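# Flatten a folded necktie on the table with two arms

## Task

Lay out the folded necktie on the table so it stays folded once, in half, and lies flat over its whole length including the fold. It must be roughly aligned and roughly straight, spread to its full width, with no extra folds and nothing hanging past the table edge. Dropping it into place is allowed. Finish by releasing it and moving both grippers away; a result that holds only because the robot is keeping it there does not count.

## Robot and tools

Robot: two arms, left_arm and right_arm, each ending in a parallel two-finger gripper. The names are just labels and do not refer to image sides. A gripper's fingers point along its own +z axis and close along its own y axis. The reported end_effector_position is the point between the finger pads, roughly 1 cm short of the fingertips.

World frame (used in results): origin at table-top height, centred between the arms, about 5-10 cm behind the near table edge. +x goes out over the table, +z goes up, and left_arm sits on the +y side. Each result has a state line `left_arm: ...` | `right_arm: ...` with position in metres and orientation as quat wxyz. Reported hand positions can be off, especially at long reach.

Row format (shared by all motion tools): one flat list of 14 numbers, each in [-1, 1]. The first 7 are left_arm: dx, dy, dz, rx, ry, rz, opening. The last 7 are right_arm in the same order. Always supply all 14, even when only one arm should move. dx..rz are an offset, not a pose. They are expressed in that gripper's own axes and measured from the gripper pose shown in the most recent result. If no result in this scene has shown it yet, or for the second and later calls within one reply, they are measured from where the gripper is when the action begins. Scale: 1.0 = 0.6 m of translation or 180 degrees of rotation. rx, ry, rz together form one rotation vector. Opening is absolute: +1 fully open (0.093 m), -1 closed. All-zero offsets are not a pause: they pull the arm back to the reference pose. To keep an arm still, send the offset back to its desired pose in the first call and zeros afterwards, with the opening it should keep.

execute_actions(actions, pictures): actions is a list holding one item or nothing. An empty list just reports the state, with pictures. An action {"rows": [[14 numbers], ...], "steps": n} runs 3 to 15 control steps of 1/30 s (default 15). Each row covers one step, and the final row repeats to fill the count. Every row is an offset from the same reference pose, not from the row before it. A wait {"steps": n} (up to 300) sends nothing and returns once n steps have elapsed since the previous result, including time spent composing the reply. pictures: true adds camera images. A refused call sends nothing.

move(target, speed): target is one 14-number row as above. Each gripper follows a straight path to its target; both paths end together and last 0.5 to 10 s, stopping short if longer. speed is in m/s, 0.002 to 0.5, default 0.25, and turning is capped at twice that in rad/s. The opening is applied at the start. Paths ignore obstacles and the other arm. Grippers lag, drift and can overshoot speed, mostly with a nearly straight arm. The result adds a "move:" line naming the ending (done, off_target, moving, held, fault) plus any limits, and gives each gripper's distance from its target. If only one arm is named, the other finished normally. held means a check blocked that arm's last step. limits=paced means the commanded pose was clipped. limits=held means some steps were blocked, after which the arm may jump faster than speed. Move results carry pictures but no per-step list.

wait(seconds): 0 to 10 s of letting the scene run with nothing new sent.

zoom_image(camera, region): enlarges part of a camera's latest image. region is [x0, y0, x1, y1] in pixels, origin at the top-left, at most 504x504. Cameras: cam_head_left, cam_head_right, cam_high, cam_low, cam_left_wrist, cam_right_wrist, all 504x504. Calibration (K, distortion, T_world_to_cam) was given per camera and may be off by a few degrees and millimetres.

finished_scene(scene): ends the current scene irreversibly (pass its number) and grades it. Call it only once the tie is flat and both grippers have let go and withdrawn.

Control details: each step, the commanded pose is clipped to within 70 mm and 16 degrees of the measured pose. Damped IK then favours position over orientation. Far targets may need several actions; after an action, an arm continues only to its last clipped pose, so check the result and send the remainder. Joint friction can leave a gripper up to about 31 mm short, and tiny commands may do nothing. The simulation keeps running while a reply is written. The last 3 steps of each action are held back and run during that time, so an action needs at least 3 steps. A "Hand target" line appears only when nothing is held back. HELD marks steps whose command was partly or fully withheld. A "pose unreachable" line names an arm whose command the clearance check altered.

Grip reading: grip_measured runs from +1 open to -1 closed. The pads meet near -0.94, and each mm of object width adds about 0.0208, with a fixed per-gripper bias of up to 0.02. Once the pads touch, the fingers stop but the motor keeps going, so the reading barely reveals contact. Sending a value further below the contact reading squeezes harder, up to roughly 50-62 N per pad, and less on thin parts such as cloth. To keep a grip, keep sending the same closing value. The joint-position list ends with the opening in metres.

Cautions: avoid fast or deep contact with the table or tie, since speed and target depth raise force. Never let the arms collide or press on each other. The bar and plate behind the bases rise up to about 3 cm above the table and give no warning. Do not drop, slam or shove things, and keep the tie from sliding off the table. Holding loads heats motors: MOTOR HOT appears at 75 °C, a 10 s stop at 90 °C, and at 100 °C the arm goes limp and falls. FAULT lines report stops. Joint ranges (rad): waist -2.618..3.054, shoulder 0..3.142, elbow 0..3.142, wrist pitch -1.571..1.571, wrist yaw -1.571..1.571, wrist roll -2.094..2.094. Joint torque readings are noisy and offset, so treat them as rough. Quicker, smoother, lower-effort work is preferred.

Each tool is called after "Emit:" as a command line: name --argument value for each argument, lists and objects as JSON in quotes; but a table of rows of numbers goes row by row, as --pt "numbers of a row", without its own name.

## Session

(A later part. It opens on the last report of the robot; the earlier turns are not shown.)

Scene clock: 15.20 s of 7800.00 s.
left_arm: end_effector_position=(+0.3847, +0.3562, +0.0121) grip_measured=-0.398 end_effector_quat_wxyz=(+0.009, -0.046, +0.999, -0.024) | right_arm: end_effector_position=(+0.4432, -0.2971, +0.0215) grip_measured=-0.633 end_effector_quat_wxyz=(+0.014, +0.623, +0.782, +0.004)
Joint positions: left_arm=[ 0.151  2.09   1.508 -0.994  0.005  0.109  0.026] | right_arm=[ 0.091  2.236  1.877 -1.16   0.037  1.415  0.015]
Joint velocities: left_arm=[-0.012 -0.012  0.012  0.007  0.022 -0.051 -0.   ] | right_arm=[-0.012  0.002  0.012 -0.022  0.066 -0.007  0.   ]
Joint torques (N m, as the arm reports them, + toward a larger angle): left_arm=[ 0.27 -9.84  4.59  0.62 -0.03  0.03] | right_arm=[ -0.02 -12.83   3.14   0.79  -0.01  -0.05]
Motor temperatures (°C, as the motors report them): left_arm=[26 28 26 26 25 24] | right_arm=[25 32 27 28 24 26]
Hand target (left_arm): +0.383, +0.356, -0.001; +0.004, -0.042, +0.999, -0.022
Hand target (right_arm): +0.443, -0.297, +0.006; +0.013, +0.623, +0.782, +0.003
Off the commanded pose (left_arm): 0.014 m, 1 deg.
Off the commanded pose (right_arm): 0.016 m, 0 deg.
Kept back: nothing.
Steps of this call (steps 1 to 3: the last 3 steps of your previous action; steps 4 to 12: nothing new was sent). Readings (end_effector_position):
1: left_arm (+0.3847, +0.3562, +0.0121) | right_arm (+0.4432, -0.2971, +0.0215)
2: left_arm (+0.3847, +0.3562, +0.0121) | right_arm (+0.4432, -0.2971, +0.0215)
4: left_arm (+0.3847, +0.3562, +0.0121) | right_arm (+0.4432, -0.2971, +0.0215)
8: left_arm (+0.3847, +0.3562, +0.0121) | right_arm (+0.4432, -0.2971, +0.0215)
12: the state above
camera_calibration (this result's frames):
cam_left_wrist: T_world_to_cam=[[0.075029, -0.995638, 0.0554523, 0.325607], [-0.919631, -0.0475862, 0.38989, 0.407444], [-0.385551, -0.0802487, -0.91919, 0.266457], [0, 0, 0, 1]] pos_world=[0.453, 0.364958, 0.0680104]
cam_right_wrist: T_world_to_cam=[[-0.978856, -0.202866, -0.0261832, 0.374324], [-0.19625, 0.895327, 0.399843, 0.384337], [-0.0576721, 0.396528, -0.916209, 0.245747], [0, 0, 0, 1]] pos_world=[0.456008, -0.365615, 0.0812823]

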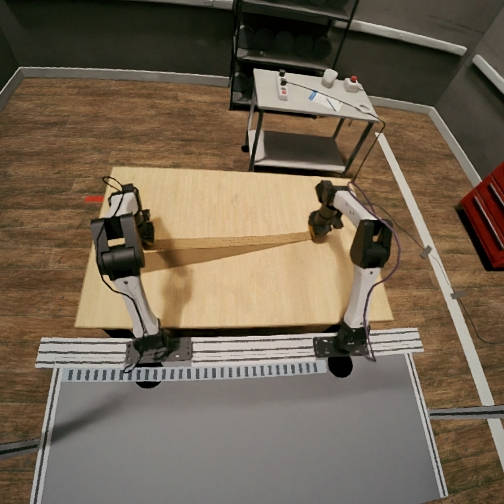

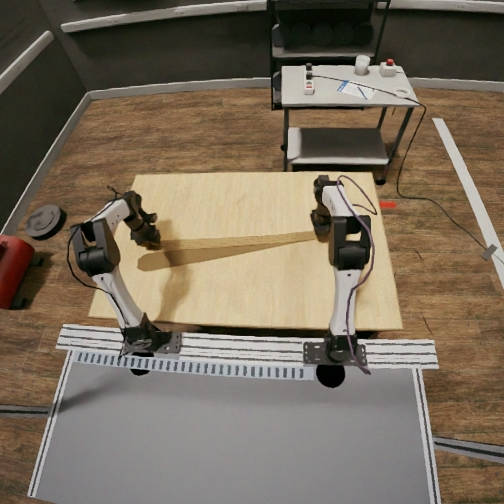

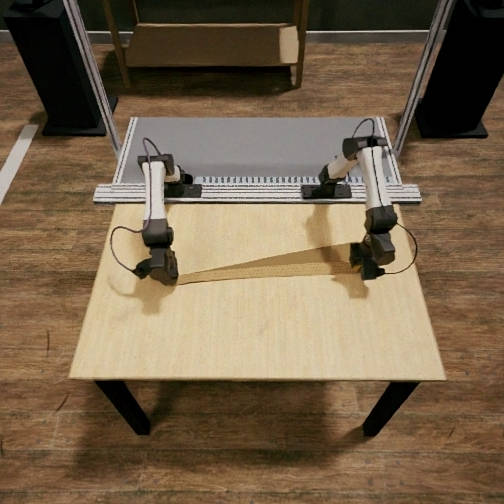

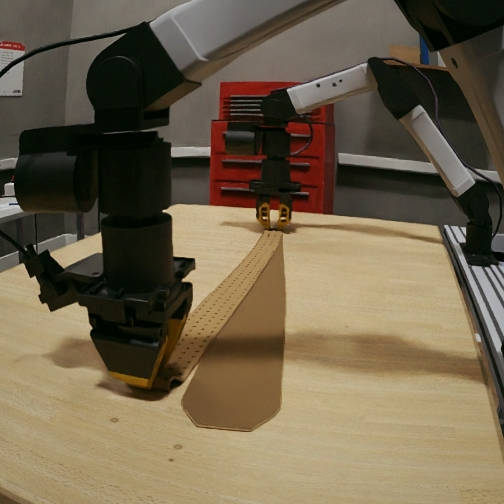

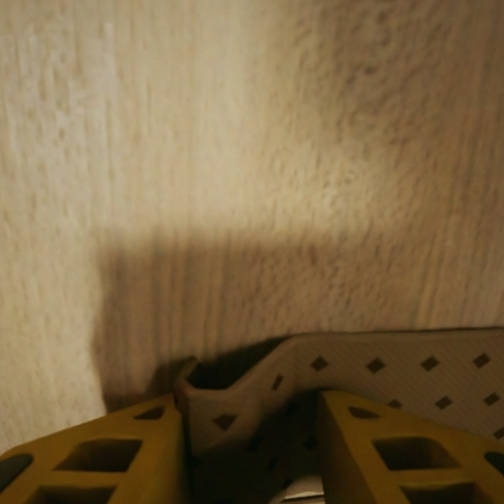

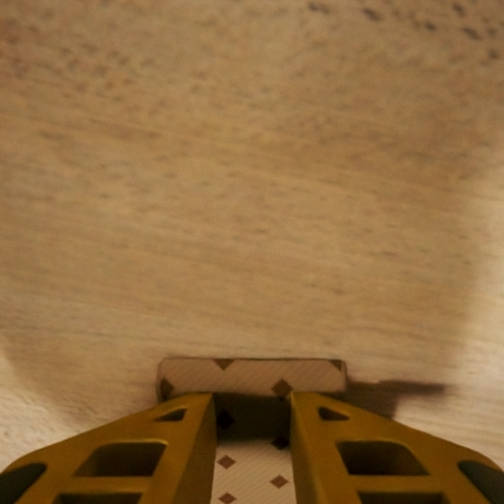

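Emit:
zoom_image --camera "cam_low" --region '[80, 300, 240, 430]'

Emit:
zoom_image --camera "cam_high" --region '[150, 230, 400, 310]'

Region (80, 300, 240, 430) of cam_low's 504x504 image, scaled by 3.150, with more detail than that image has; it fills the top 410 rows of this view, and the rest is white.

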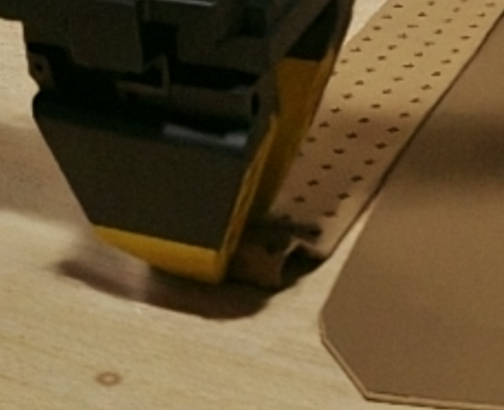

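Region (150, 230, 400, 310) of cam_high's 504x504 image, scaled by 2.016, with more detail than that image has; it fills the top 161 rows of this view, and the rest is white.

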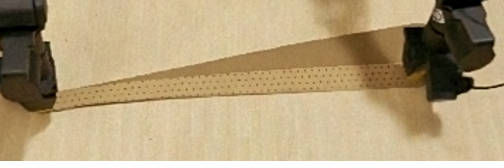

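Emit:
execute_actions --actions '[{"rows": [[0,-0.004,0.022,0,0,0,-0.45,0,0,0.027,0,0,0,-0.63],[0,-0.008,0.022,0,0,0,-0.50,0,0,0.027,0,0,0,-0.63],[0,-0.011,0.022,0,0,0,-0.55,0,0,0.027,0,0,0,-0.63],[0,-0.014,0.022,0,0,0,-0.60,0,0,0.027,0,0,0,-0.63],[0,-0.017,0.022,0,0,0,-0.65,0,0,0.027,0,0,0,-0.63],[0,-0.019,0.022,0,0,0,-0.70,0,0,0.027,0,0,0,-0.63],[0,-0.021,0.022,0,0,0,-0.75,0,0,0.027,0,0,0,-0.63],[0,-0.022,0.022,0,0,0,-0.79,0,0,0.027,0,0,0,-0.63],[0,-0.022,0.022,0,0,0,-0.83,0,0,0.027,0,0,0,-0.63],[0,-0.022,0.022,0,0,0,-0.86,0,0,0.027,0,0,0,-0.63]], "steps": 15}]' --pictures true

Scene clock: 15.90 s of 7800.00 s.
left_arm: end_effector_position=(+0.3858, +0.3479, +0.0121) grip_measured=-0.850 end_effector_quat_wxyz=(+0.010, -0.048, +0.998, -0.030) | right_arm: end_effector_position=(+0.4432, -0.2971, +0.0215) grip_measured=-0.633 end_effector_quat_wxyz=(+0.014, +0.623, +0.782, +0.004)
Joint positions: left_arm=[ 0.134  2.089  1.504 -0.992  0.017  0.088  0.004] | right_arm=[ 0.091  2.236  1.877 -1.16   0.037  1.415  0.015]
Joint velocities: left_arm=[-0.007 -0.007 -0.007  0.022 -0.007 -0.022 -0.001] | right_arm=[-0.002  0.002  0.012  0.022 -0.022 -0.022  0.001]
Joint torques (N m, as the arm reports them, + toward a larger angle): left_arm=[ -0.82 -10.37   4.21   0.69  -0.08  -0.12] | right_arm=[  0.02 -12.82   3.15   0.79  -0.01  -0.06]
Motor temperatures (°C, as the motors report them): left_arm=[26 28 26 26 25 24] | right_arm=[25 33 27 28 24 26]
Steps of this call (steps 1 to 9: nothing new was sent; steps 10 to 21: the first 12 steps of this action). Readings (end_effector_position):
10: left_arm (+0.3847, +0.3558, +0.0118) | right_arm (+0.4432, -0.2971, +0.0215)
11: left_arm (+0.3847, +0.3553, +0.0117) | right_arm (+0.4432, -0.2971, +0.0215)
13: left_arm (+0.3850, +0.3531, +0.0116) | right_arm (+0.4432, -0.2971, +0.0215)
17: left_arm (+0.3856, +0.3486, +0.0119) | right_arm (+0.4432, -0.2971, +0.0215)
21: the state above
camera_calibration (this result's frames):
cam_left_wrist: T_world_to_cam=[[0.0789707, -0.994662, 0.0664099, 0.315263], [-0.920101, -0.0470895, 0.38884, 0.40811], [-0.383638, -0.0918107, -0.918909, 0.269503], [0, 0, 0, 1]] pos_world=[0.453998, 0.357541, 0.0680225]
cam_right_wrist: T_world_to_cam=[[-0.978856, -0.202866, -0.0261832, 0.374324], [-0.19625, 0.895327, 0.399843, 0.384337], [-0.0576721, 0.396528, -0.916209, 0.245747], [0, 0, 0, 1]] pos_world=[0.456008, -0.365615, 0.0812823]

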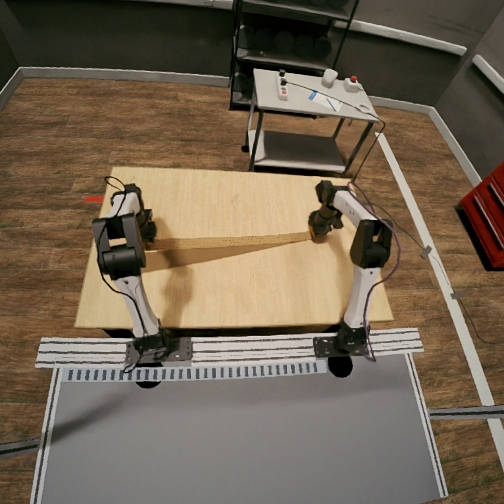

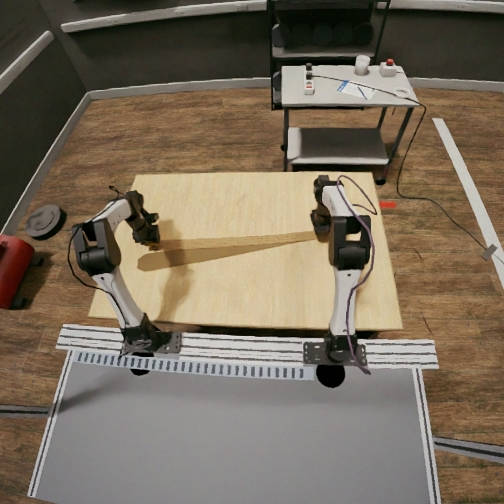

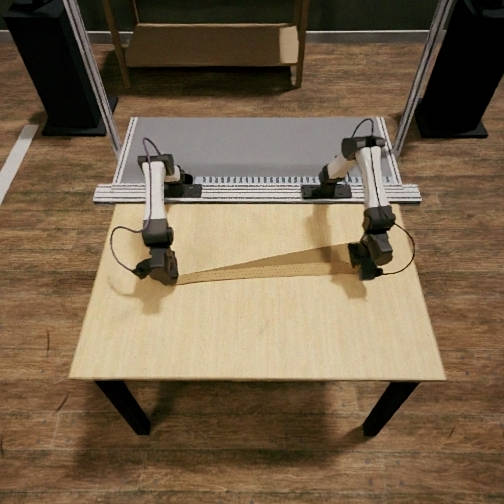

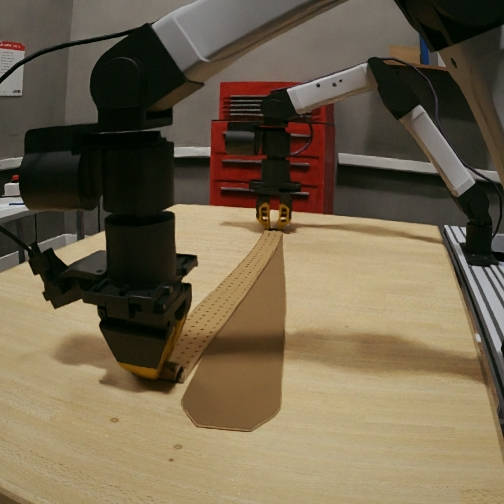

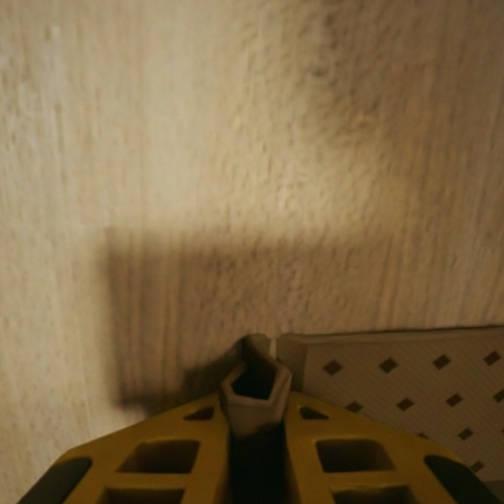

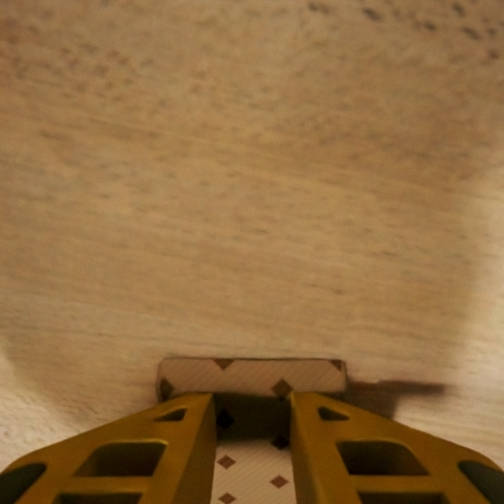

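Emit:
execute_actions --actions '[{"rows": [[0,0,0.0,0,0,0,-0.87,0,0,0.03,0,0,0,-0.63],[0,-0.001,-0.008,0,0,0,-0.87,0,0,0.03,0,0,0,-0.63],[0.001,-0.002,-0.016,0,0,-0.001,-0.87,0,0,0.03,0,0,0,-0.63],[0.003,-0.003,-0.024,0,0,-0.002,-0.87,0,0,0.03,0,0,0,-0.63],[0.006,-0.004,-0.032,0,0,-0.003,-0.87,0,0,0.03,0,0,0,-0.63],[0.009,-0.005,-0.040,0,0,-0.004,-0.87,0,0,0.03,0,0,0,-0.63],[0.013,-0.006,-0.048,0,0,-0.005,-0.87,0,0,0.03,0,0,0,-0.63],[0.017,-0.007,-0.056,0,0,-0.006,-0.87,0,0,0.03,0,0,0,-0.63],[0.021,-0.008,-0.064,0,0,-0.007,-0.87,0,0,0.03,0,0,0,-0.63],[0.025,-0.009,-0.072,0,0,-0.008,-0.87,0,0,0.03,0,0,0,-0.63],[0.029,-0.010,-0.080,0,0,-0.009,-0.87,0,0,0.03,0,0,0,-0.63],[0.033,-0.011,-0.088,0,0,-0.010,-0.87,0,0,0.03,0,0,0,-0.63],[0.037,-0.012,-0.095,0,0,-0.011,-0.87,0,0,0.03,0,0,0,-0.63],[0.040,-0.013,-0.100,0,0,-0.012,-0.87,0,0,0.03,0,0,0,-0.63],[0.042,-0.013,-0.103,0,0,-0.013,-0.87,0,0,0.03,0,0,0,-0.63]], "steps": 15}]'

Emit:
execute_actions --actions '[]'

Scene clock: 17.07 s of 7800.00 s.
left_arm: end_effector_position=(+0.3713, +0.3466, +0.0434) grip_measured=-0.868 end_effector_quat_wxyz=(+0.009, -0.058, +0.998, -0.030) | right_arm: end_effector_position=(+0.4433, -0.2971, +0.0215) grip_measured=-0.633 end_effector_quat_wxyz=(+0.014, +0.623, +0.782, +0.004)
Joint positions: left_arm=[ 0.134  2.002  1.504 -1.079  0.017  0.069  0.004] | right_arm=[ 0.091  2.236  1.877 -1.16   0.037  1.415  0.015]
Joint velocities: left_arm=[ 0.012 -0.457 -0.012 -0.374  0.066 -0.11  -0.001] | right_arm=[-0.007  0.002 -0.002  0.037 -0.007  0.022  0.001]
Joint torques (N m, as the arm reports them, + toward a larger angle): left_arm=[ -0.23 -11.9    9.36   0.17   0.04  -0.1 ] | right_arm=[  0.01 -12.68   2.83   0.83  -0.02  -0.06]
Motor temperatures (°C, as the motors report them): left_arm=[26 28 26 26 25 24] | right_arm=[25 33 27 28 24 26]
Off your previous action's commanded pose (left_arm): 0.014 m, 1 deg at its last step (step 3 of this call).
Off your previous action's commanded pose (right_arm): 0.016 m, 0 deg at its last step (step 3 of this call).
Steps of this call (steps 1 to 3: the last 3 steps of your previous action; steps 4 to 23: nothing new was sent; steps 24 to 35: the first 12 steps of this action). Readings (end_effector_position):
24: left_arm (+0.3855, +0.3478, +0.0125) | right_arm (+0.4433, -0.2971, +0.0215)
25: left_arm (+0.3856, +0.3479, +0.0129) | right_arm (+0.4433, -0.2971, +0.0215)
27: left_arm (+0.3844, +0.3477, +0.0136) | right_arm (+0.4433, -0.2971, +0.0215)
31: left_arm (+0.3780, +0.3469, +0.0226) | right_arm (+0.4433, -0.2971, +0.0215)
35: the state above

Scene clock: 17.17 s of 7800.00 s.
left_arm: end_effector_position=(+0.3662, +0.3463, +0.0592) grip_measured=-0.868 end_effector_quat_wxyz=(+0.014, -0.062, +0.998, -0.029) | right_arm: end_effector_position=(+0.4433, -0.2971, +0.0215) grip_measured=-0.633 end_effector_quat_wxyz=(+0.014, +0.623, +0.782, +0.004)
Joint positions: left_arm=[ 0.134  1.961  1.51  -1.117  0.017  0.06   0.004] | right_arm=[ 0.091  2.236  1.877 -1.16   0.037  1.415  0.015]
Joint velocities: left_arm=[-0.017 -0.339  0.066 -0.315 -0.081 -0.037  0.   ] | right_arm=[-0.012  0.012  0.002 -0.007  0.066  0.022  0.001]
Joint torques (N m, as the arm reports them, + toward a larger angle): left_arm=[ -0.3  -11.05   8.7    0.22   0.01  -0.13] | right_arm=[ -0.04 -12.68   2.81   0.83  -0.02  -0.06]
Motor temperatures (°C, as the motors report them): left_arm=[26 28 26 26 25 24] | right_arm=[25 33 27 28 24 26]
Hand target (left_arm): +0.360, +0.343, +0.073; +0.010, -0.068, +0.997, -0.030
Hand target (right_arm): +0.443, -0.297, +0.004; +0.013, +0.623, +0.782, +0.003
Off the commanded pose (left_arm): 0.017 m, 1 deg.
Off the commanded pose (right_arm): 0.018 m, 0 deg.
Kept back: nothing.
Steps of this call (steps 1 to 3: the last 3 steps of your previous action). Readings (end_effector_position):
1: left_arm (+0.3694, +0.3465, +0.0490) | right_arm (+0.4433, -0.2971, +0.0215)
2: left_arm (+0.3676, +0.3464, +0.0543) | right_arm (+0.4433, -0.2971, +0.0215)
3: the state above
camera_calibration (this result's frames):
cam_left_wrist: T_world_to_cam=[[0.10723, -0.992008, 0.0665033, 0.300852], [-0.921487, -0.0740462, 0.381287, 0.381934], [-0.373315, -0.102167, -0.922062, 0.305147], [0, 0, 0, 1]] pos_world=[0.433603, 0.357904, 0.115731]
cam_right_wrist: T_world_to_cam=[[-0.978848, -0.202856, -0.026561, 0.374423], [-0.196394, 0.895319, 0.399792, 0.384411], [-0.0573198, 0.396552, -0.916221, 0.245604], [0, 0, 0, 1]] pos_world=[0.456077, -0.365611, 0.0812878]

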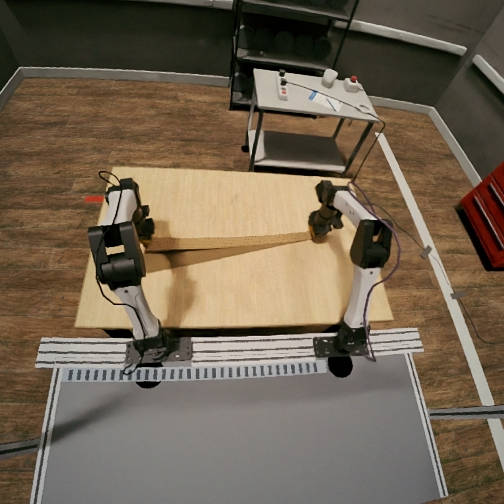

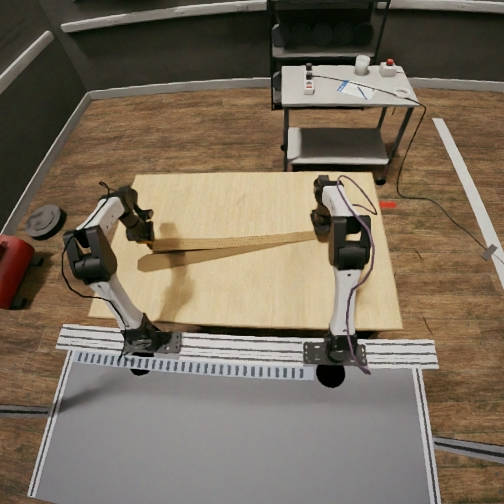

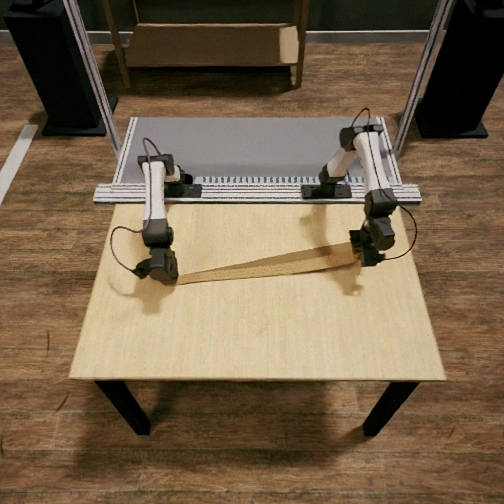

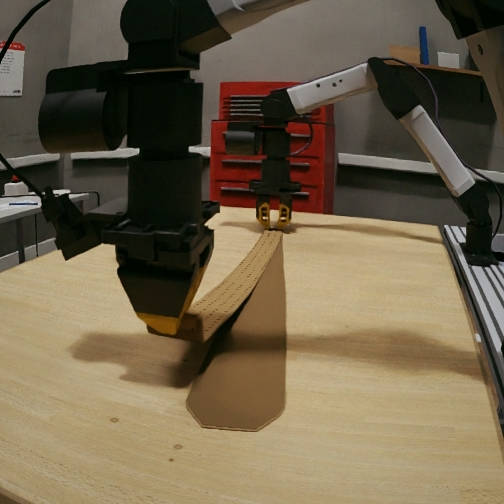

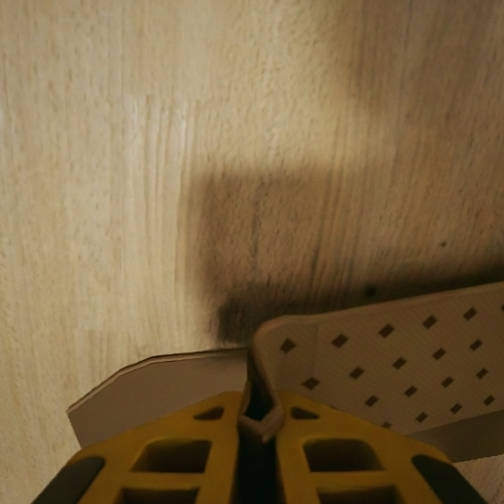

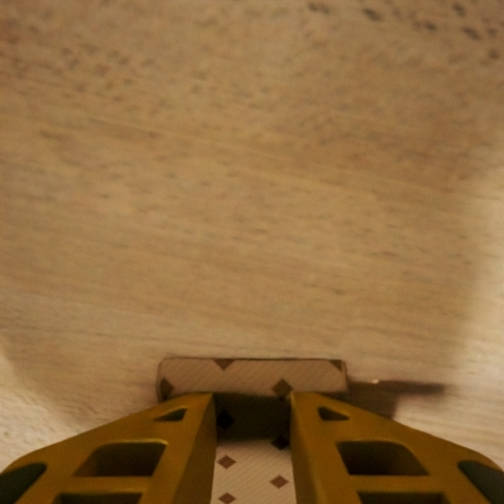

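Emit:
execute_actions --actions '[{"rows": [[0.012,-0.006,-0.027,0,0,-0.005,-0.87,0,0,0.03,0,0,0,-0.63],[0.015,-0.006,-0.033,0,0,-0.007,-0.87,0,0,0.03,0,0,0,-0.63],[0.019,-0.007,-0.040,0,0,-0.009,-0.87,0,0,0.03,0,0,0,-0.63],[0.024,-0.007,-0.047,0,0,-0.011,-0.87,0,0,0.03,0,0,0,-0.63],[0.030,-0.008,-0.054,0,0,-0.013,-0.87,0,0,0.03,0,0,0,-0.63],[0.036,-0.008,-0.060,0,0,-0.015,-0.87,0,0,0.03,0,0,0,-0.63],[0.043,-0.009,-0.066,0,0,-0.017,-0.87,0,0,0.03,0,0,0,-0.63],[0.050,-0.009,-0.071,0,0,-0.019,-0.87,0,0,0.03,0,0,0,-0.63],[0.057,-0.010,-0.075,0,0,-0.021,-0.87,0,0,0.03,0,0,0,-0.63],[0.064,-0.010,-0.079,0,0,-0.023,-0.87,0,0,0.03,0,0,0,-0.63],[0.070,-0.011,-0.082,0,0,-0.025,-0.87,0,0,0.03,0,0,0,-0.63],[0.075,-0.011,-0.084,0,0,-0.026,-0.87,0,0,0.03,0,0,0,-0.63],[0.079,-0.012,-0.085,0,0,-0.027,-0.87,0,0,0.03,0,0,0,-0.63],[0.082,-0.012,-0.086,0,0,-0.028,-0.87,0,0,0.03,0,0,0,-0.63],[0.083,-0.012,-0.086,0,0,-0.028,-0.87,0,0,0.03,0,0,0,-0.63]], "steps": 15}]'

Emit:
wait --seconds 0.3

Scene clock: 18.00 s of 7800.00 s.
left_arm: end_effector_position=(+0.3388, +0.3424, +0.1064) grip_measured=-0.868 end_effector_quat_wxyz=(+0.032, -0.092, +0.995, -0.031) | right_arm: end_effector_position=(+0.4433, -0.2971, +0.0215) grip_measured=-0.633 end_effector_quat_wxyz=(+0.014, +0.623, +0.782, +0.004)
Joint positions: left_arm=[ 0.134  1.798  1.486 -1.217  0.023  0.001  0.004] | right_arm=[ 0.091  2.236  1.877 -1.16   0.037  1.415  0.015]
Joint velocities: left_arm=[-0.002 -0.471 -0.237 -0.183 -0.022 -0.242  0.   ] | right_arm=[-0.017  0.007  0.002  0.007 -0.051 -0.022 -0.001]
Joint torques (N m, as the arm reports them, + toward a larger angle): left_arm=[-0.07 -9.32  6.01  0.28 -0.08 -0.13] | right_arm=[ -0.02 -12.69   2.84   0.84  -0.01  -0.06]
Motor temperatures (°C, as the motors report them): left_arm=[26 28 26 26 25 24] | right_arm=[25 33 27 28 24 26]
Steps of this call (steps 1 to 13: nothing new was sent; steps 14 to 25: the first 12 steps of this action). Readings (end_effector_position):
14: left_arm (+0.3587, +0.3450, +0.0680) | right_arm (+0.4433, -0.2971, +0.0215)
15: left_arm (+0.3586, +0.3450, +0.0684) | right_arm (+0.4433, -0.2971, +0.0215)
17: left_arm (+0.3572, +0.3448, +0.0713) | right_arm (+0.4433, -0.2971, +0.0215)
21: left_arm (+0.3516, +0.3444, +0.0888) | right_arm (+0.4433, -0.2971, +0.0215)
25: the state above

Scene clock: 18.40 s of 7800.00 s.
left_arm: end_effector_position=(+0.3215, +0.3389, +0.1102) grip_measured=-0.868 end_effector_quat_wxyz=(+0.019, -0.104, +0.994, -0.034) | right_arm: end_effector_position=(+0.4433, -0.2971, +0.0215) grip_measured=-0.633 end_effector_quat_wxyz=(+0.014, +0.623, +0.782, +0.004)
Joint positions: left_arm=[ 0.134  1.754  1.449 -1.25   0.025 -0.025  0.004] | right_arm=[ 0.091  2.236  1.877 -1.16   0.037  1.415  0.015]
Joint velocities: left_arm=[-0.007 -0.007 -0.027 -0.037  0.037  0.037  0.001] | right_arm=[-0.017 -0.007  0.002 -0.007 -0.007  0.037  0.   ]
Joint torques (N m, as the arm reports them, + toward a larger angle): left_arm=[-0.12 -9.39  6.3   0.22 -0.05 -0.13] | right_arm=[ -0.02 -12.68   2.84   0.83  -0.01  -0.06]
Motor temperatures (°C, as the motors report them): left_arm=[26 28 26 26 25 24] | right_arm=[25 33 27 28 24 26]
Hand target (left_arm): +0.316, +0.337, +0.110; +0.013, -0.106, +0.994, -0.030
Hand target (right_arm): +0.443, -0.297, +0.004; +0.013, +0.623, +0.782, +0.003
Off the commanded pose (left_arm): 0.006 m, 1 deg.
Off the commanded pose (right_arm): 0.018 m, 0 deg.
Kept back: nothing.
Steps of this call (steps 1 to 3: the last 3 steps of your previous action; steps 4 to 12: nothing new was sent). Readings (end_effector_position):
1: left_arm (+0.3350, +0.3417, +0.1091) | right_arm (+0.4433, -0.2971, +0.0215)
2: left_arm (+0.3313, +0.3410, +0.1106) | right_arm (+0.4433, -0.2971, +0.0215)
4: left_arm (+0.3258, +0.3399, +0.1120) | right_arm (+0.4433, -0.2971, +0.0215)
8: left_arm (+0.3219, +0.3390, +0.1103) | right_arm (+0.4433, -0.2971, +0.0215)
12: the state above
camera_calibration (this result's frames):
cam_left_wrist: T_world_to_cam=[[0.189885, -0.978821, 0.0765109, 0.262796], [-0.915141, -0.148228, 0.374894, 0.344603], [-0.355613, -0.141205, -0.923905, 0.342474], [0, 0, 0, 1]] pos_world=[0.387247, 0.356669, 0.167117]
cam_right_wrist: T_world_to_cam=[[-0.978848, -0.202856, -0.026561, 0.374423], [-0.196394, 0.895319, 0.399792, 0.384411], [-0.0573198, 0.396552, -0.916221, 0.245604], [0, 0, 0, 1]] pos_world=[0.456077, -0.365611, 0.0812878]

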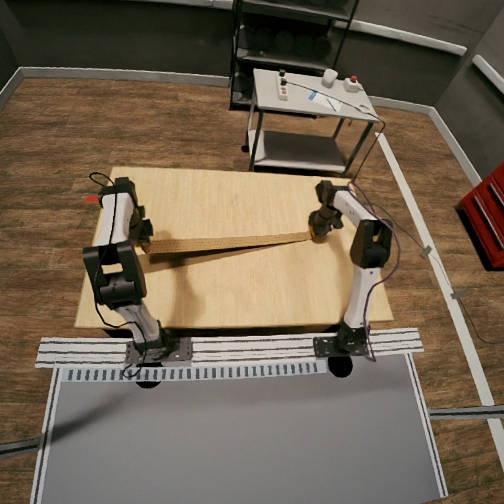

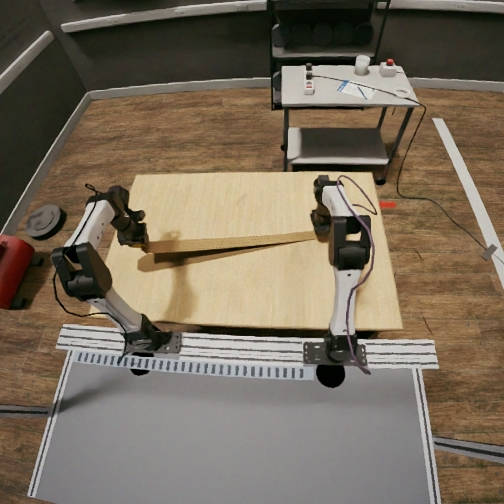

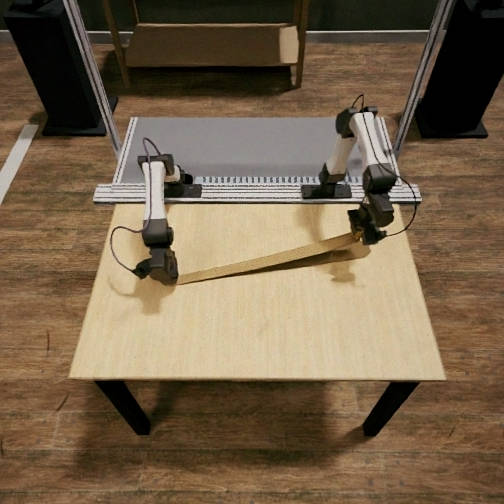

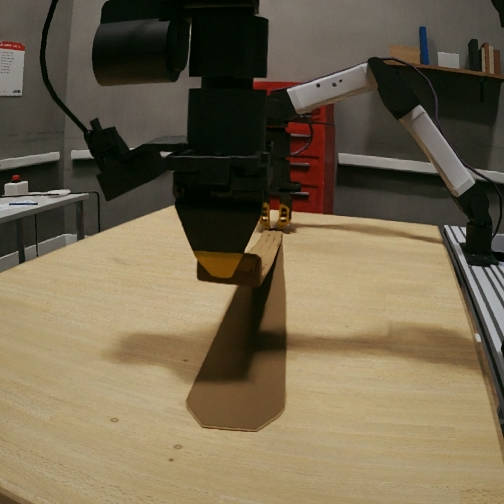

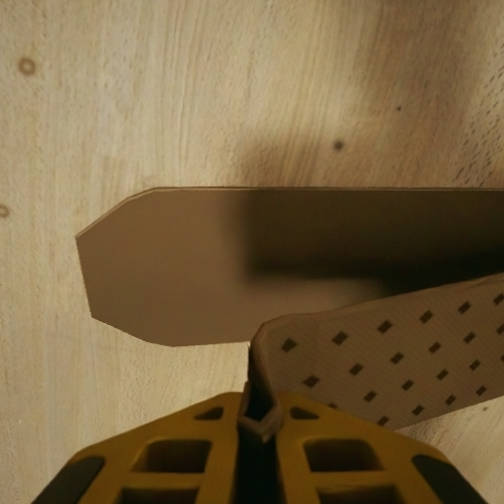

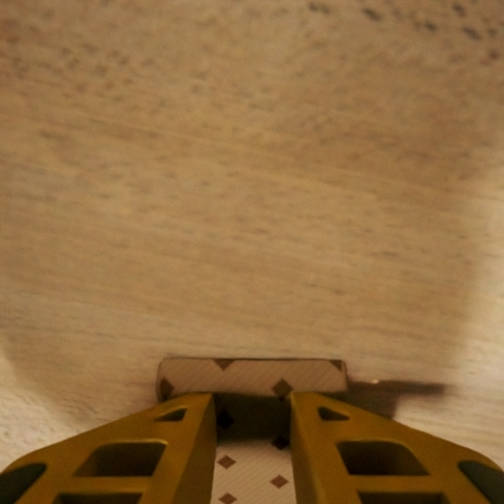

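Emit:
zoom_image --camera "cam_left_wrist" --region '[180, 290, 360, 470]'

Emit:
zoom_image --camera "cam_low" --region '[160, 190, 320, 320]'

Emit:
zoom_image --camera "cam_head_right" --region '[110, 200, 340, 290]'

Region (180, 290, 360, 470) of cam_left_wrist's 504x504 image, scaled by 2.800, with more detail than that image has.

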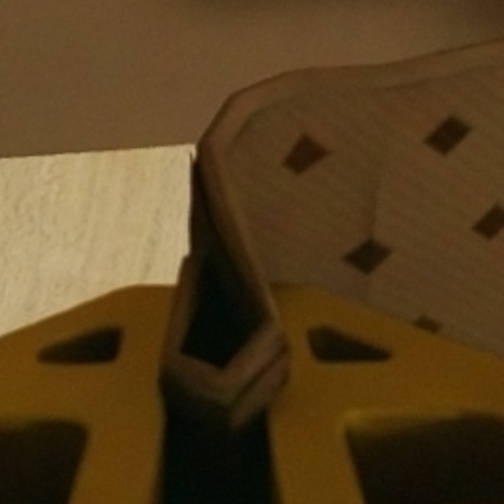

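Region (160, 190, 320, 320) of cam_low's 504x504 image, scaled by 3.150, with more detail than that image has; it fills the top 410 rows of this view, and the rest is white.

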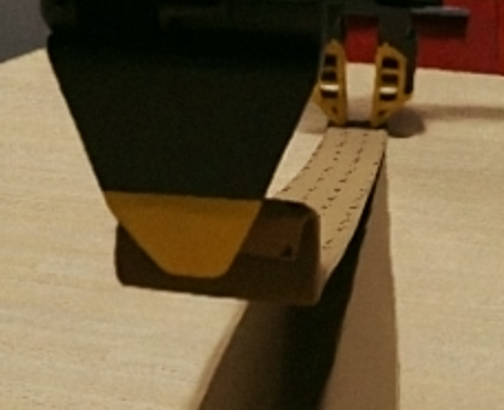

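Region (110, 200, 340, 290) of cam_head_right's 504x504 image, scaled by 2.191, with more detail than that image has; it fills the top 197 rows of this view, and the rest is white.

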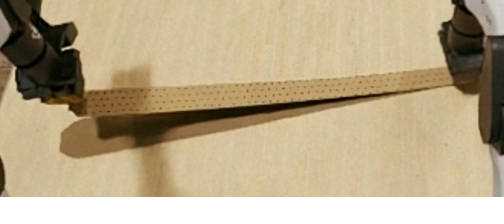

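Emit:
execute_actions --actions '[{"rows": [[0.010,0.002,0.003,-0.002,0.001,0,-0.87,0,0,0.03,0,0,0,-0.63],[0.010,0.006,0.009,-0.004,0.002,0,-0.87,0,0,0.03,0,0,0,-0.63],[0.010,0.009,0.017,-0.006,0.003,0,-0.87,0,0,0.03,0,0,0,-0.63],[0.010,0.012,0.026,-0.009,0.004,0,-0.87,0,0,0.03,0,0,0,-0.63],[0.010,0.014,0.035,-0.011,0.005,0,-0.87,0,0,0.03,0,0,0,-0.63],[0.010,0.016,0.044,-0.014,0.006,0,-0.87,0,0,0.03,0,0,0,-0.63],[0.010,0.018,0.053,-0.016,0.007,0,-0.87,0,0,0.03,0,0,0,-0.63],[0.010,0.020,0.062,-0.019,0.008,0,-0.87,0,0,0.03,0,0,0,-0.63],[0.010,0.022,0.071,-0.021,0.009,0,-0.87,0,0,0.03,0,0,0,-0.63],[0.010,0.024,0.080,-0.024,0.010,0,-0.87,0,0,0.03,0,0,0,-0.63],[0.010,0.025,0.088,-0.026,0.010,0,-0.87,0,0,0.03,0,0,0,-0.63],[0.010,0.026,0.095,-0.028,0.010,0,-0.87,0,0,0.03,0,0,0,-0.63],[0.010,0.027,0.101,-0.029,0.010,0,-0.87,0,0,0.03,0,0,0,-0.63],[0.010,0.028,0.105,-0.030,0.010,0,-0.87,0,0,0.03,0,0,0,-0.63],[0.010,0.028,0.107,-0.030,0.010,0,-0.87,0,0,0.03,0,0,0,-0.63]], "steps": 15}]'

Emit:
wait --seconds 0.3

Scene clock: 19.93 s of 7800.00 s.
left_arm: end_effector_position=(+0.3053, +0.3408, +0.0694) grip_measured=-0.868 end_effector_quat_wxyz=(-0.014, -0.105, +0.994, -0.016) | right_arm: end_effector_position=(+0.4433, -0.2971, +0.0215) grip_measured=-0.633 end_effector_quat_wxyz=(+0.014, +0.623, +0.782, +0.004)
Joint positions: left_arm=[ 0.134  1.772  1.308 -1.154 -0.014 -0.027  0.004] | right_arm=[ 0.091  2.236  1.877 -1.16   0.037  1.415  0.015]
Joint velocities: left_arm=[ 0.002  0.183 -0.374  0.403 -0.183  0.007 -0.001] | right_arm=[-0.002  0.012  0.002  0.037  0.051 -0.007 -0.002]
Joint torques (N m, as the arm reports them, + toward a larger angle): left_arm=[-0.05 -7.32  6.15  0.32 -0.23 -0.08] | right_arm=[ -0.04 -12.68   2.82   0.83  -0.01  -0.06]
Motor temperatures (°C, as the motors report them): left_arm=[26 29 26 26 25 24] | right_arm=[25 34 27 28 24 26]
Steps of this call (steps 1 to 34: nothing new was sent; steps 35 to 46: the first 12 steps of this action). Readings (end_effector_position):
35: left_arm (+0.3211, +0.3388, +0.1097) | right_arm (+0.4433, -0.2971, +0.0215)
36: left_arm (+0.3199, +0.3385, +0.1085) | right_arm (+0.4433, -0.2971, +0.0215)
38: left_arm (+0.3162, +0.3378, +0.1036) | right_arm (+0.4433, -0.2971, +0.0215)
42: left_arm (+0.3084, +0.3382, +0.0883) | right_arm (+0.4433, -0.2971, +0.0215)
46: the state above

Scene clock: 20.33 s of 7800.00 s.
left_arm: end_effector_position=(+0.3110, +0.3453, +0.0496) grip_measured=-0.868 end_effector_quat_wxyz=(-0.008, -0.105, +0.994, -0.003) | right_arm: end_effector_position=(+0.4433, -0.2971, +0.0215) grip_measured=-0.633 end_effector_quat_wxyz=(+0.014, +0.623, +0.782, +0.004)
Joint positions: left_arm=[ 0.134  1.802  1.264 -1.067 -0.04  -0.027  0.004] | right_arm=[ 0.091  2.236  1.877 -1.16   0.037  1.415  0.015]
Joint velocities: left_arm=[ 0.007 -0.007  0.017  0.095  0.037  0.022  0.001] | right_arm=[-0.027 -0.002  0.002  0.007 -0.022 -0.007 -0.   ]
Joint torques (N m, as the arm reports them, + toward a larger angle): left_arm=[-0.08 -8.39  6.31  0.36 -0.31 -0.08] | right_arm=[  0.   -12.69   2.84   0.84  -0.01  -0.06]
Motor temperatures (°C, as the motors report them): left_arm=[26 29 26 26 25 24] | right_arm=[25 34 27 28 24 26]
Hand target (left_arm): +0.314, +0.349, +0.046; -0.002, -0.105, +0.994, +0.011
Hand target (right_arm): +0.443, -0.297, +0.004; +0.013, +0.623, +0.782, +0.003
Off the commanded pose (left_arm): 0.008 m, 2 deg.
Off the commanded pose (right_arm): 0.018 m, 0 deg.
Kept back: nothing.
Steps of this call (steps 1 to 3: the last 3 steps of your previous action; steps 4 to 12: nothing new was sent). Readings (end_effector_position):
1: left_arm (+0.3050, +0.3414, +0.0645) | right_arm (+0.4433, -0.2971, +0.0215)
2: left_arm (+0.3047, +0.3419, +0.0597) | right_arm (+0.4433, -0.2971, +0.0215)
4: left_arm (+0.3044, +0.3427, +0.0526) | right_arm (+0.4433, -0.2971, +0.0215)
8: left_arm (+0.3080, +0.3444, +0.0497) | right_arm (+0.4433, -0.2971, +0.0215)
12: the state above
camera_calibration (this result's frames):
cam_left_wrist: T_world_to_cam=[[0.19274, -0.98118, 0.0116968, 0.278754], [-0.890985, -0.170003, 0.421004, 0.356311], [-0.411092, -0.0915659, -0.906983, 0.282899], [0, 0, 0, 1]] pos_world=[0.380038, 0.359985, 0.103316]
cam_right_wrist: T_world_to_cam=[[-0.978848, -0.202856, -0.026561, 0.374423], [-0.196394, 0.895319, 0.399792, 0.384411], [-0.0573198, 0.396552, -0.916221, 0.245604], [0, 0, 0, 1]] pos_world=[0.456077, -0.365611, 0.0812878]

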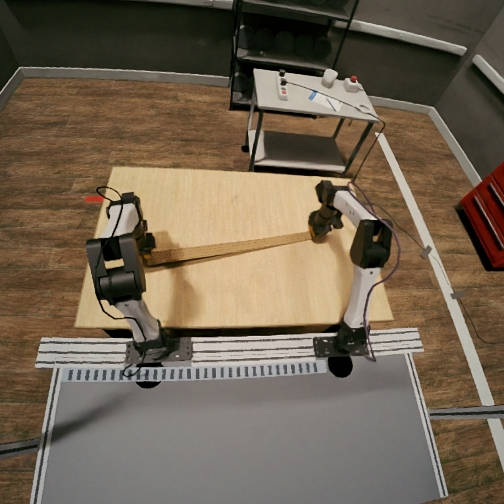

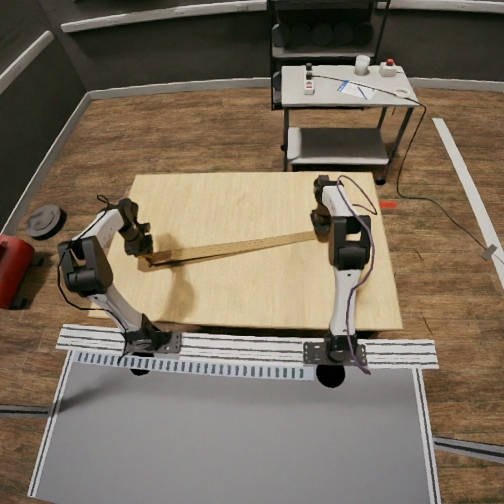

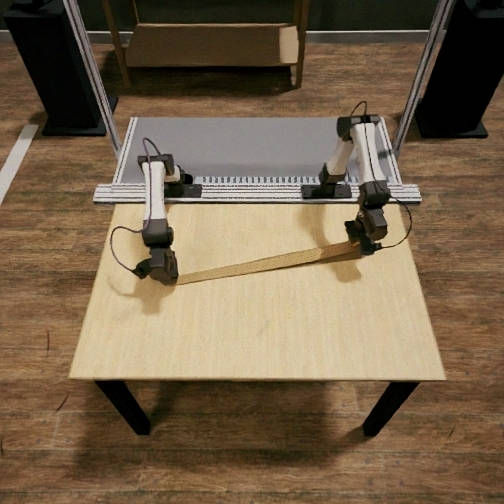

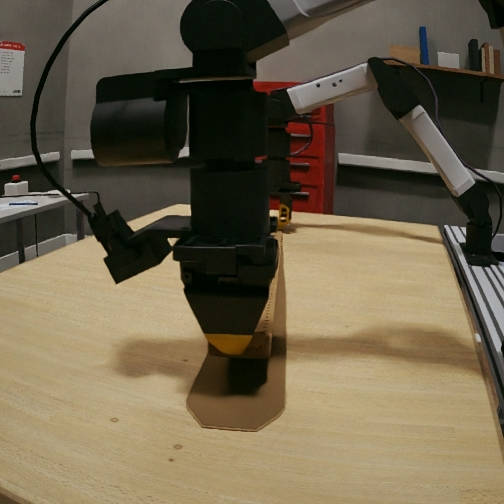

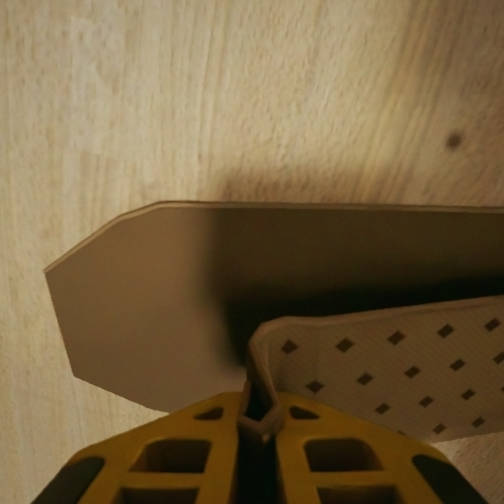

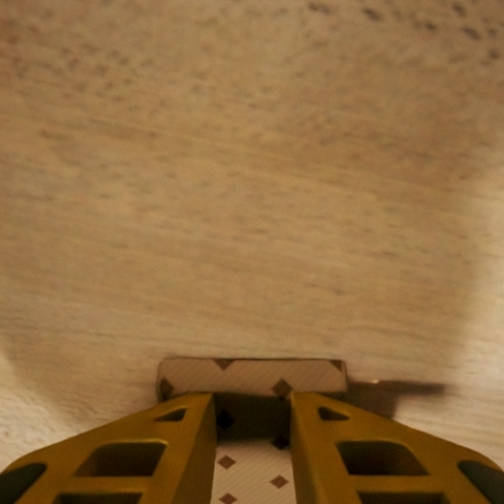

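Emit:
execute_actions --actions '[{"rows": [[-0.008,0.005,0.008,-0.009,0,0,-0.87,0,0,0.03,0,0,0,-0.63],[-0.010,0.005,0.011,-0.009,0,0,-0.87,0,0,0.03,0,0,0,-0.63],[-0.012,0.005,0.015,-0.009,0,0,-0.87,0,0,0.03,0,0,0,-0.63],[-0.014,0.005,0.020,-0.009,0,0,-0.87,0,0,0.03,0,0,0,-0.63],[-0.016,0.005,0.025,-0.009,0,0,-0.87,0,0,0.03,0,0,0,-0.63],[-0.017,0.005,0.030,-0.009,0,0,-0.87,0,0,0.03,0,0,0,-0.63],[-0.018,0.005,0.035,-0.009,0,0,-0.87,0,0,0.03,0,0,0,-0.63],[-0.018,0.005,0.040,-0.009,0,0,-0.87,0,0,0.03,0,0,0,-0.63],[-0.018,0.005,0.044,-0.009,0,0,-0.87,0,0,0.03,0,0,0,-0.63],[-0.018,0.005,0.048,-0.009,0,0,-0.87,0,0,0.03,0,0,0,-0.63],[-0.018,0.005,0.051,-0.009,0,0,-0.87,0,0,0.03,0,0,0,-0.63],[-0.018,0.005,0.053,-0.009,0,0,-0.87,0,0,0.03,0,0,0,-0.63],[-0.018,0.005,0.055,-0.009,0,0,-0.87,0,0,0.03,0,0,0,-0.63],[-0.018,0.005,0.056,-0.009,0,0,-0.87,0,0,0.03,0,0,0,-0.63],[-0.018,0.005,0.057,-0.009,0,0,-0.87,0,0,0.03,0,0,0,-0.63]], "steps": 15}]'

Emit:
wait --seconds 0.3

Scene clock: 21.13 s of 7800.00 s.
left_arm: end_effector_position=(+0.3166, +0.3458, +0.0278) grip_measured=-0.868 end_effector_quat_wxyz=(-0.016, -0.105, +0.994, -0.002) | right_arm: end_effector_position=(+0.4433, -0.2971, +0.0215) grip_measured=-0.633 end_effector_quat_wxyz=(+0.014, +0.623, +0.782, +0.004)
Joint positions: left_arm=[ 0.134  1.861  1.247 -1.006 -0.043 -0.027  0.004] | right_arm=[ 0.091  2.236  1.877 -1.16   0.037  1.415  0.015]
Joint velocities: left_arm=[ 0.007  0.09  -0.125  0.139  0.066  0.022  0.   ] | right_arm=[-0.027  0.002  0.022 -0.007 -0.022  0.007 -0.   ]
Joint torques (N m, as the arm reports them, + toward a larger angle): left_arm=[ 0.14 -8.22  5.97  0.37 -0.24 -0.07] | right_arm=[ -0.03 -12.68   2.83   0.84  -0.01  -0.06]
Motor temperatures (°C, as the motors report them): left_arm=[26 29 26 26 25 24] | right_arm=[25 34 27 28 24 26]
Steps of this call (steps 1 to 12: nothing new was sent; steps 13 to 24: the first 12 steps of this action). Readings (end_effector_position):
13: left_arm (+0.3122, +0.3456, +0.0492) | right_arm (+0.4433, -0.2971, +0.0215)
14: left_arm (+0.3121, +0.3456, +0.0486) | right_arm (+0.4433, -0.2971, +0.0215)
16: left_arm (+0.3119, +0.3454, +0.0457) | right_arm (+0.4433, -0.2971, +0.0215)
20: left_arm (+0.3149, +0.3457, +0.0367) | right_arm (+0.4433, -0.2971, +0.0215)
24: the state above

Scene clock: 21.53 s of 7800.00 s.
left_arm: end_effector_position=(+0.3194, +0.3463, +0.0217) grip_measured=-0.868 end_effector_quat_wxyz=(-0.010, -0.105, +0.994, -0.001) | right_arm: end_effector_position=(+0.4433, -0.2971, +0.0215) grip_measured=-0.633 end_effector_quat_wxyz=(+0.014, +0.623, +0.782, +0.004)
Joint positions: left_arm=[ 0.134  1.87   1.234 -0.972 -0.044 -0.027  0.004] | right_arm=[ 0.091  2.236  1.877 -1.16   0.037  1.415  0.015]
Joint velocities: left_arm=[ 0.002  0.007 -0.007 -0.022  0.007  0.037 -0.001] | right_arm=[ 0.012 -0.017 -0.012 -0.037  0.037 -0.081 -0.001]
Joint torques (N m, as the arm reports them, + toward a larger angle): left_arm=[ 0.15 -8.29  5.84  0.39 -0.25 -0.07] | right_arm=[  0.   -12.69   2.84   0.83  -0.01  -0.06]
Motor temperatures (°C, as the motors report them): left_arm=[26 29 26 26 25 24] | right_arm=[25 34 27 28 24 26]
Hand target (left_arm): +0.320, +0.349, +0.016; -0.010, -0.105, +0.994, +0.010
Hand target (right_arm): +0.443, -0.297, +0.004; +0.013, +0.623, +0.782, +0.003
Off the commanded pose (left_arm): 0.008 m, 1 deg.
Off the commanded pose (right_arm): 0.018 m, 0 deg.
Kept back: nothing.
Steps of this call (steps 1 to 3: the last 3 steps of your previous action; steps 4 to 12: nothing new was sent). Readings (end_effector_position):
1: left_arm (+0.3165, +0.3458, +0.0260) | right_arm (+0.4433, -0.2971, +0.0215)
2: left_arm (+0.3163, +0.3457, +0.0245) | right_arm (+0.4433, -0.2971, +0.0215)
4: left_arm (+0.3165, +0.3458, +0.0223) | right_arm (+0.4433, -0.2971, +0.0215)
8: left_arm (+0.3183, +0.3461, +0.0218) | right_arm (+0.4433, -0.2971, +0.0215)
12: the state above
camera_calibration (this result's frames):
cam_left_wrist: T_world_to_cam=[[0.19253, -0.981266, 0.00708406, 0.278711], [-0.889092, -0.171381, 0.424433, 0.375558], [-0.415267, -0.0880144, -0.905432, 0.261279], [0, 0, 0, 1]] pos_world=[0.388746, 0.360849, 0.0751966]
cam_right_wrist: T_world_to_cam=[[-0.978848, -0.202856, -0.026561, 0.374423], [-0.196394, 0.895319, 0.399792, 0.384411], [-0.0573198, 0.396552, -0.916221, 0.245604], [0, 0, 0, 1]] pos_world=[0.456077, -0.365611, 0.0812878]

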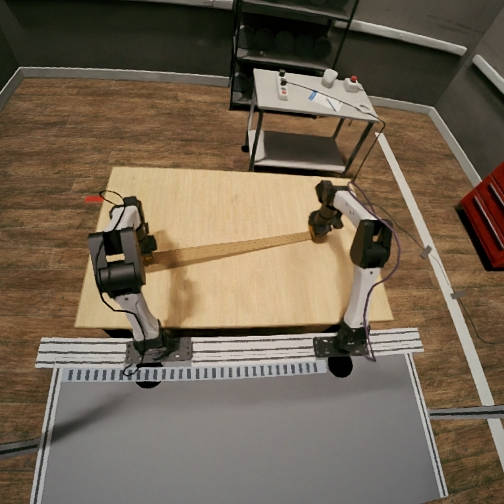

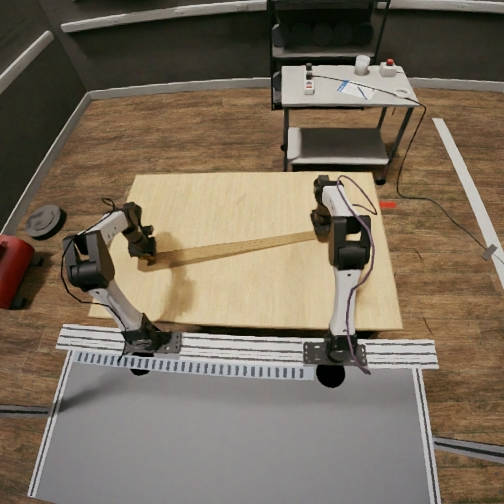

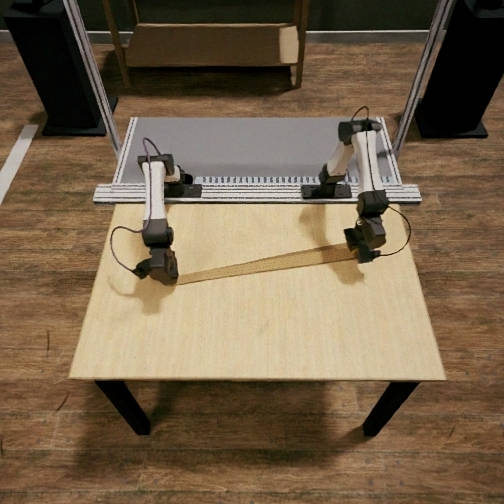

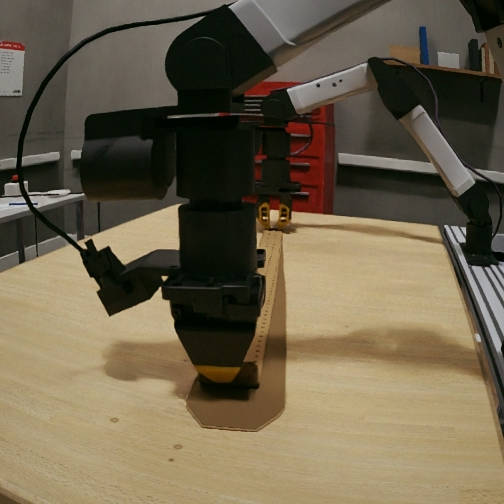

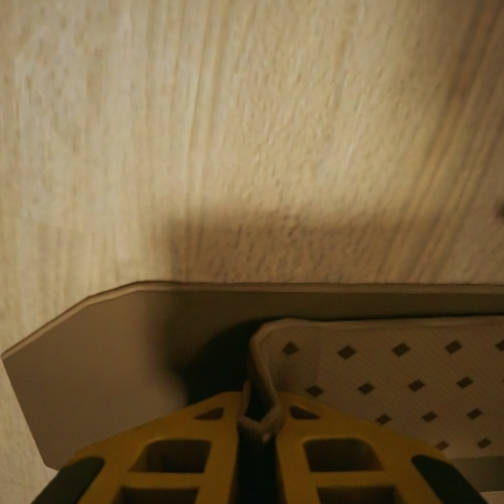

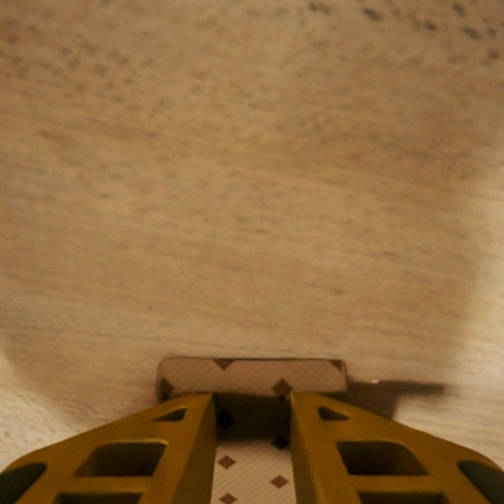

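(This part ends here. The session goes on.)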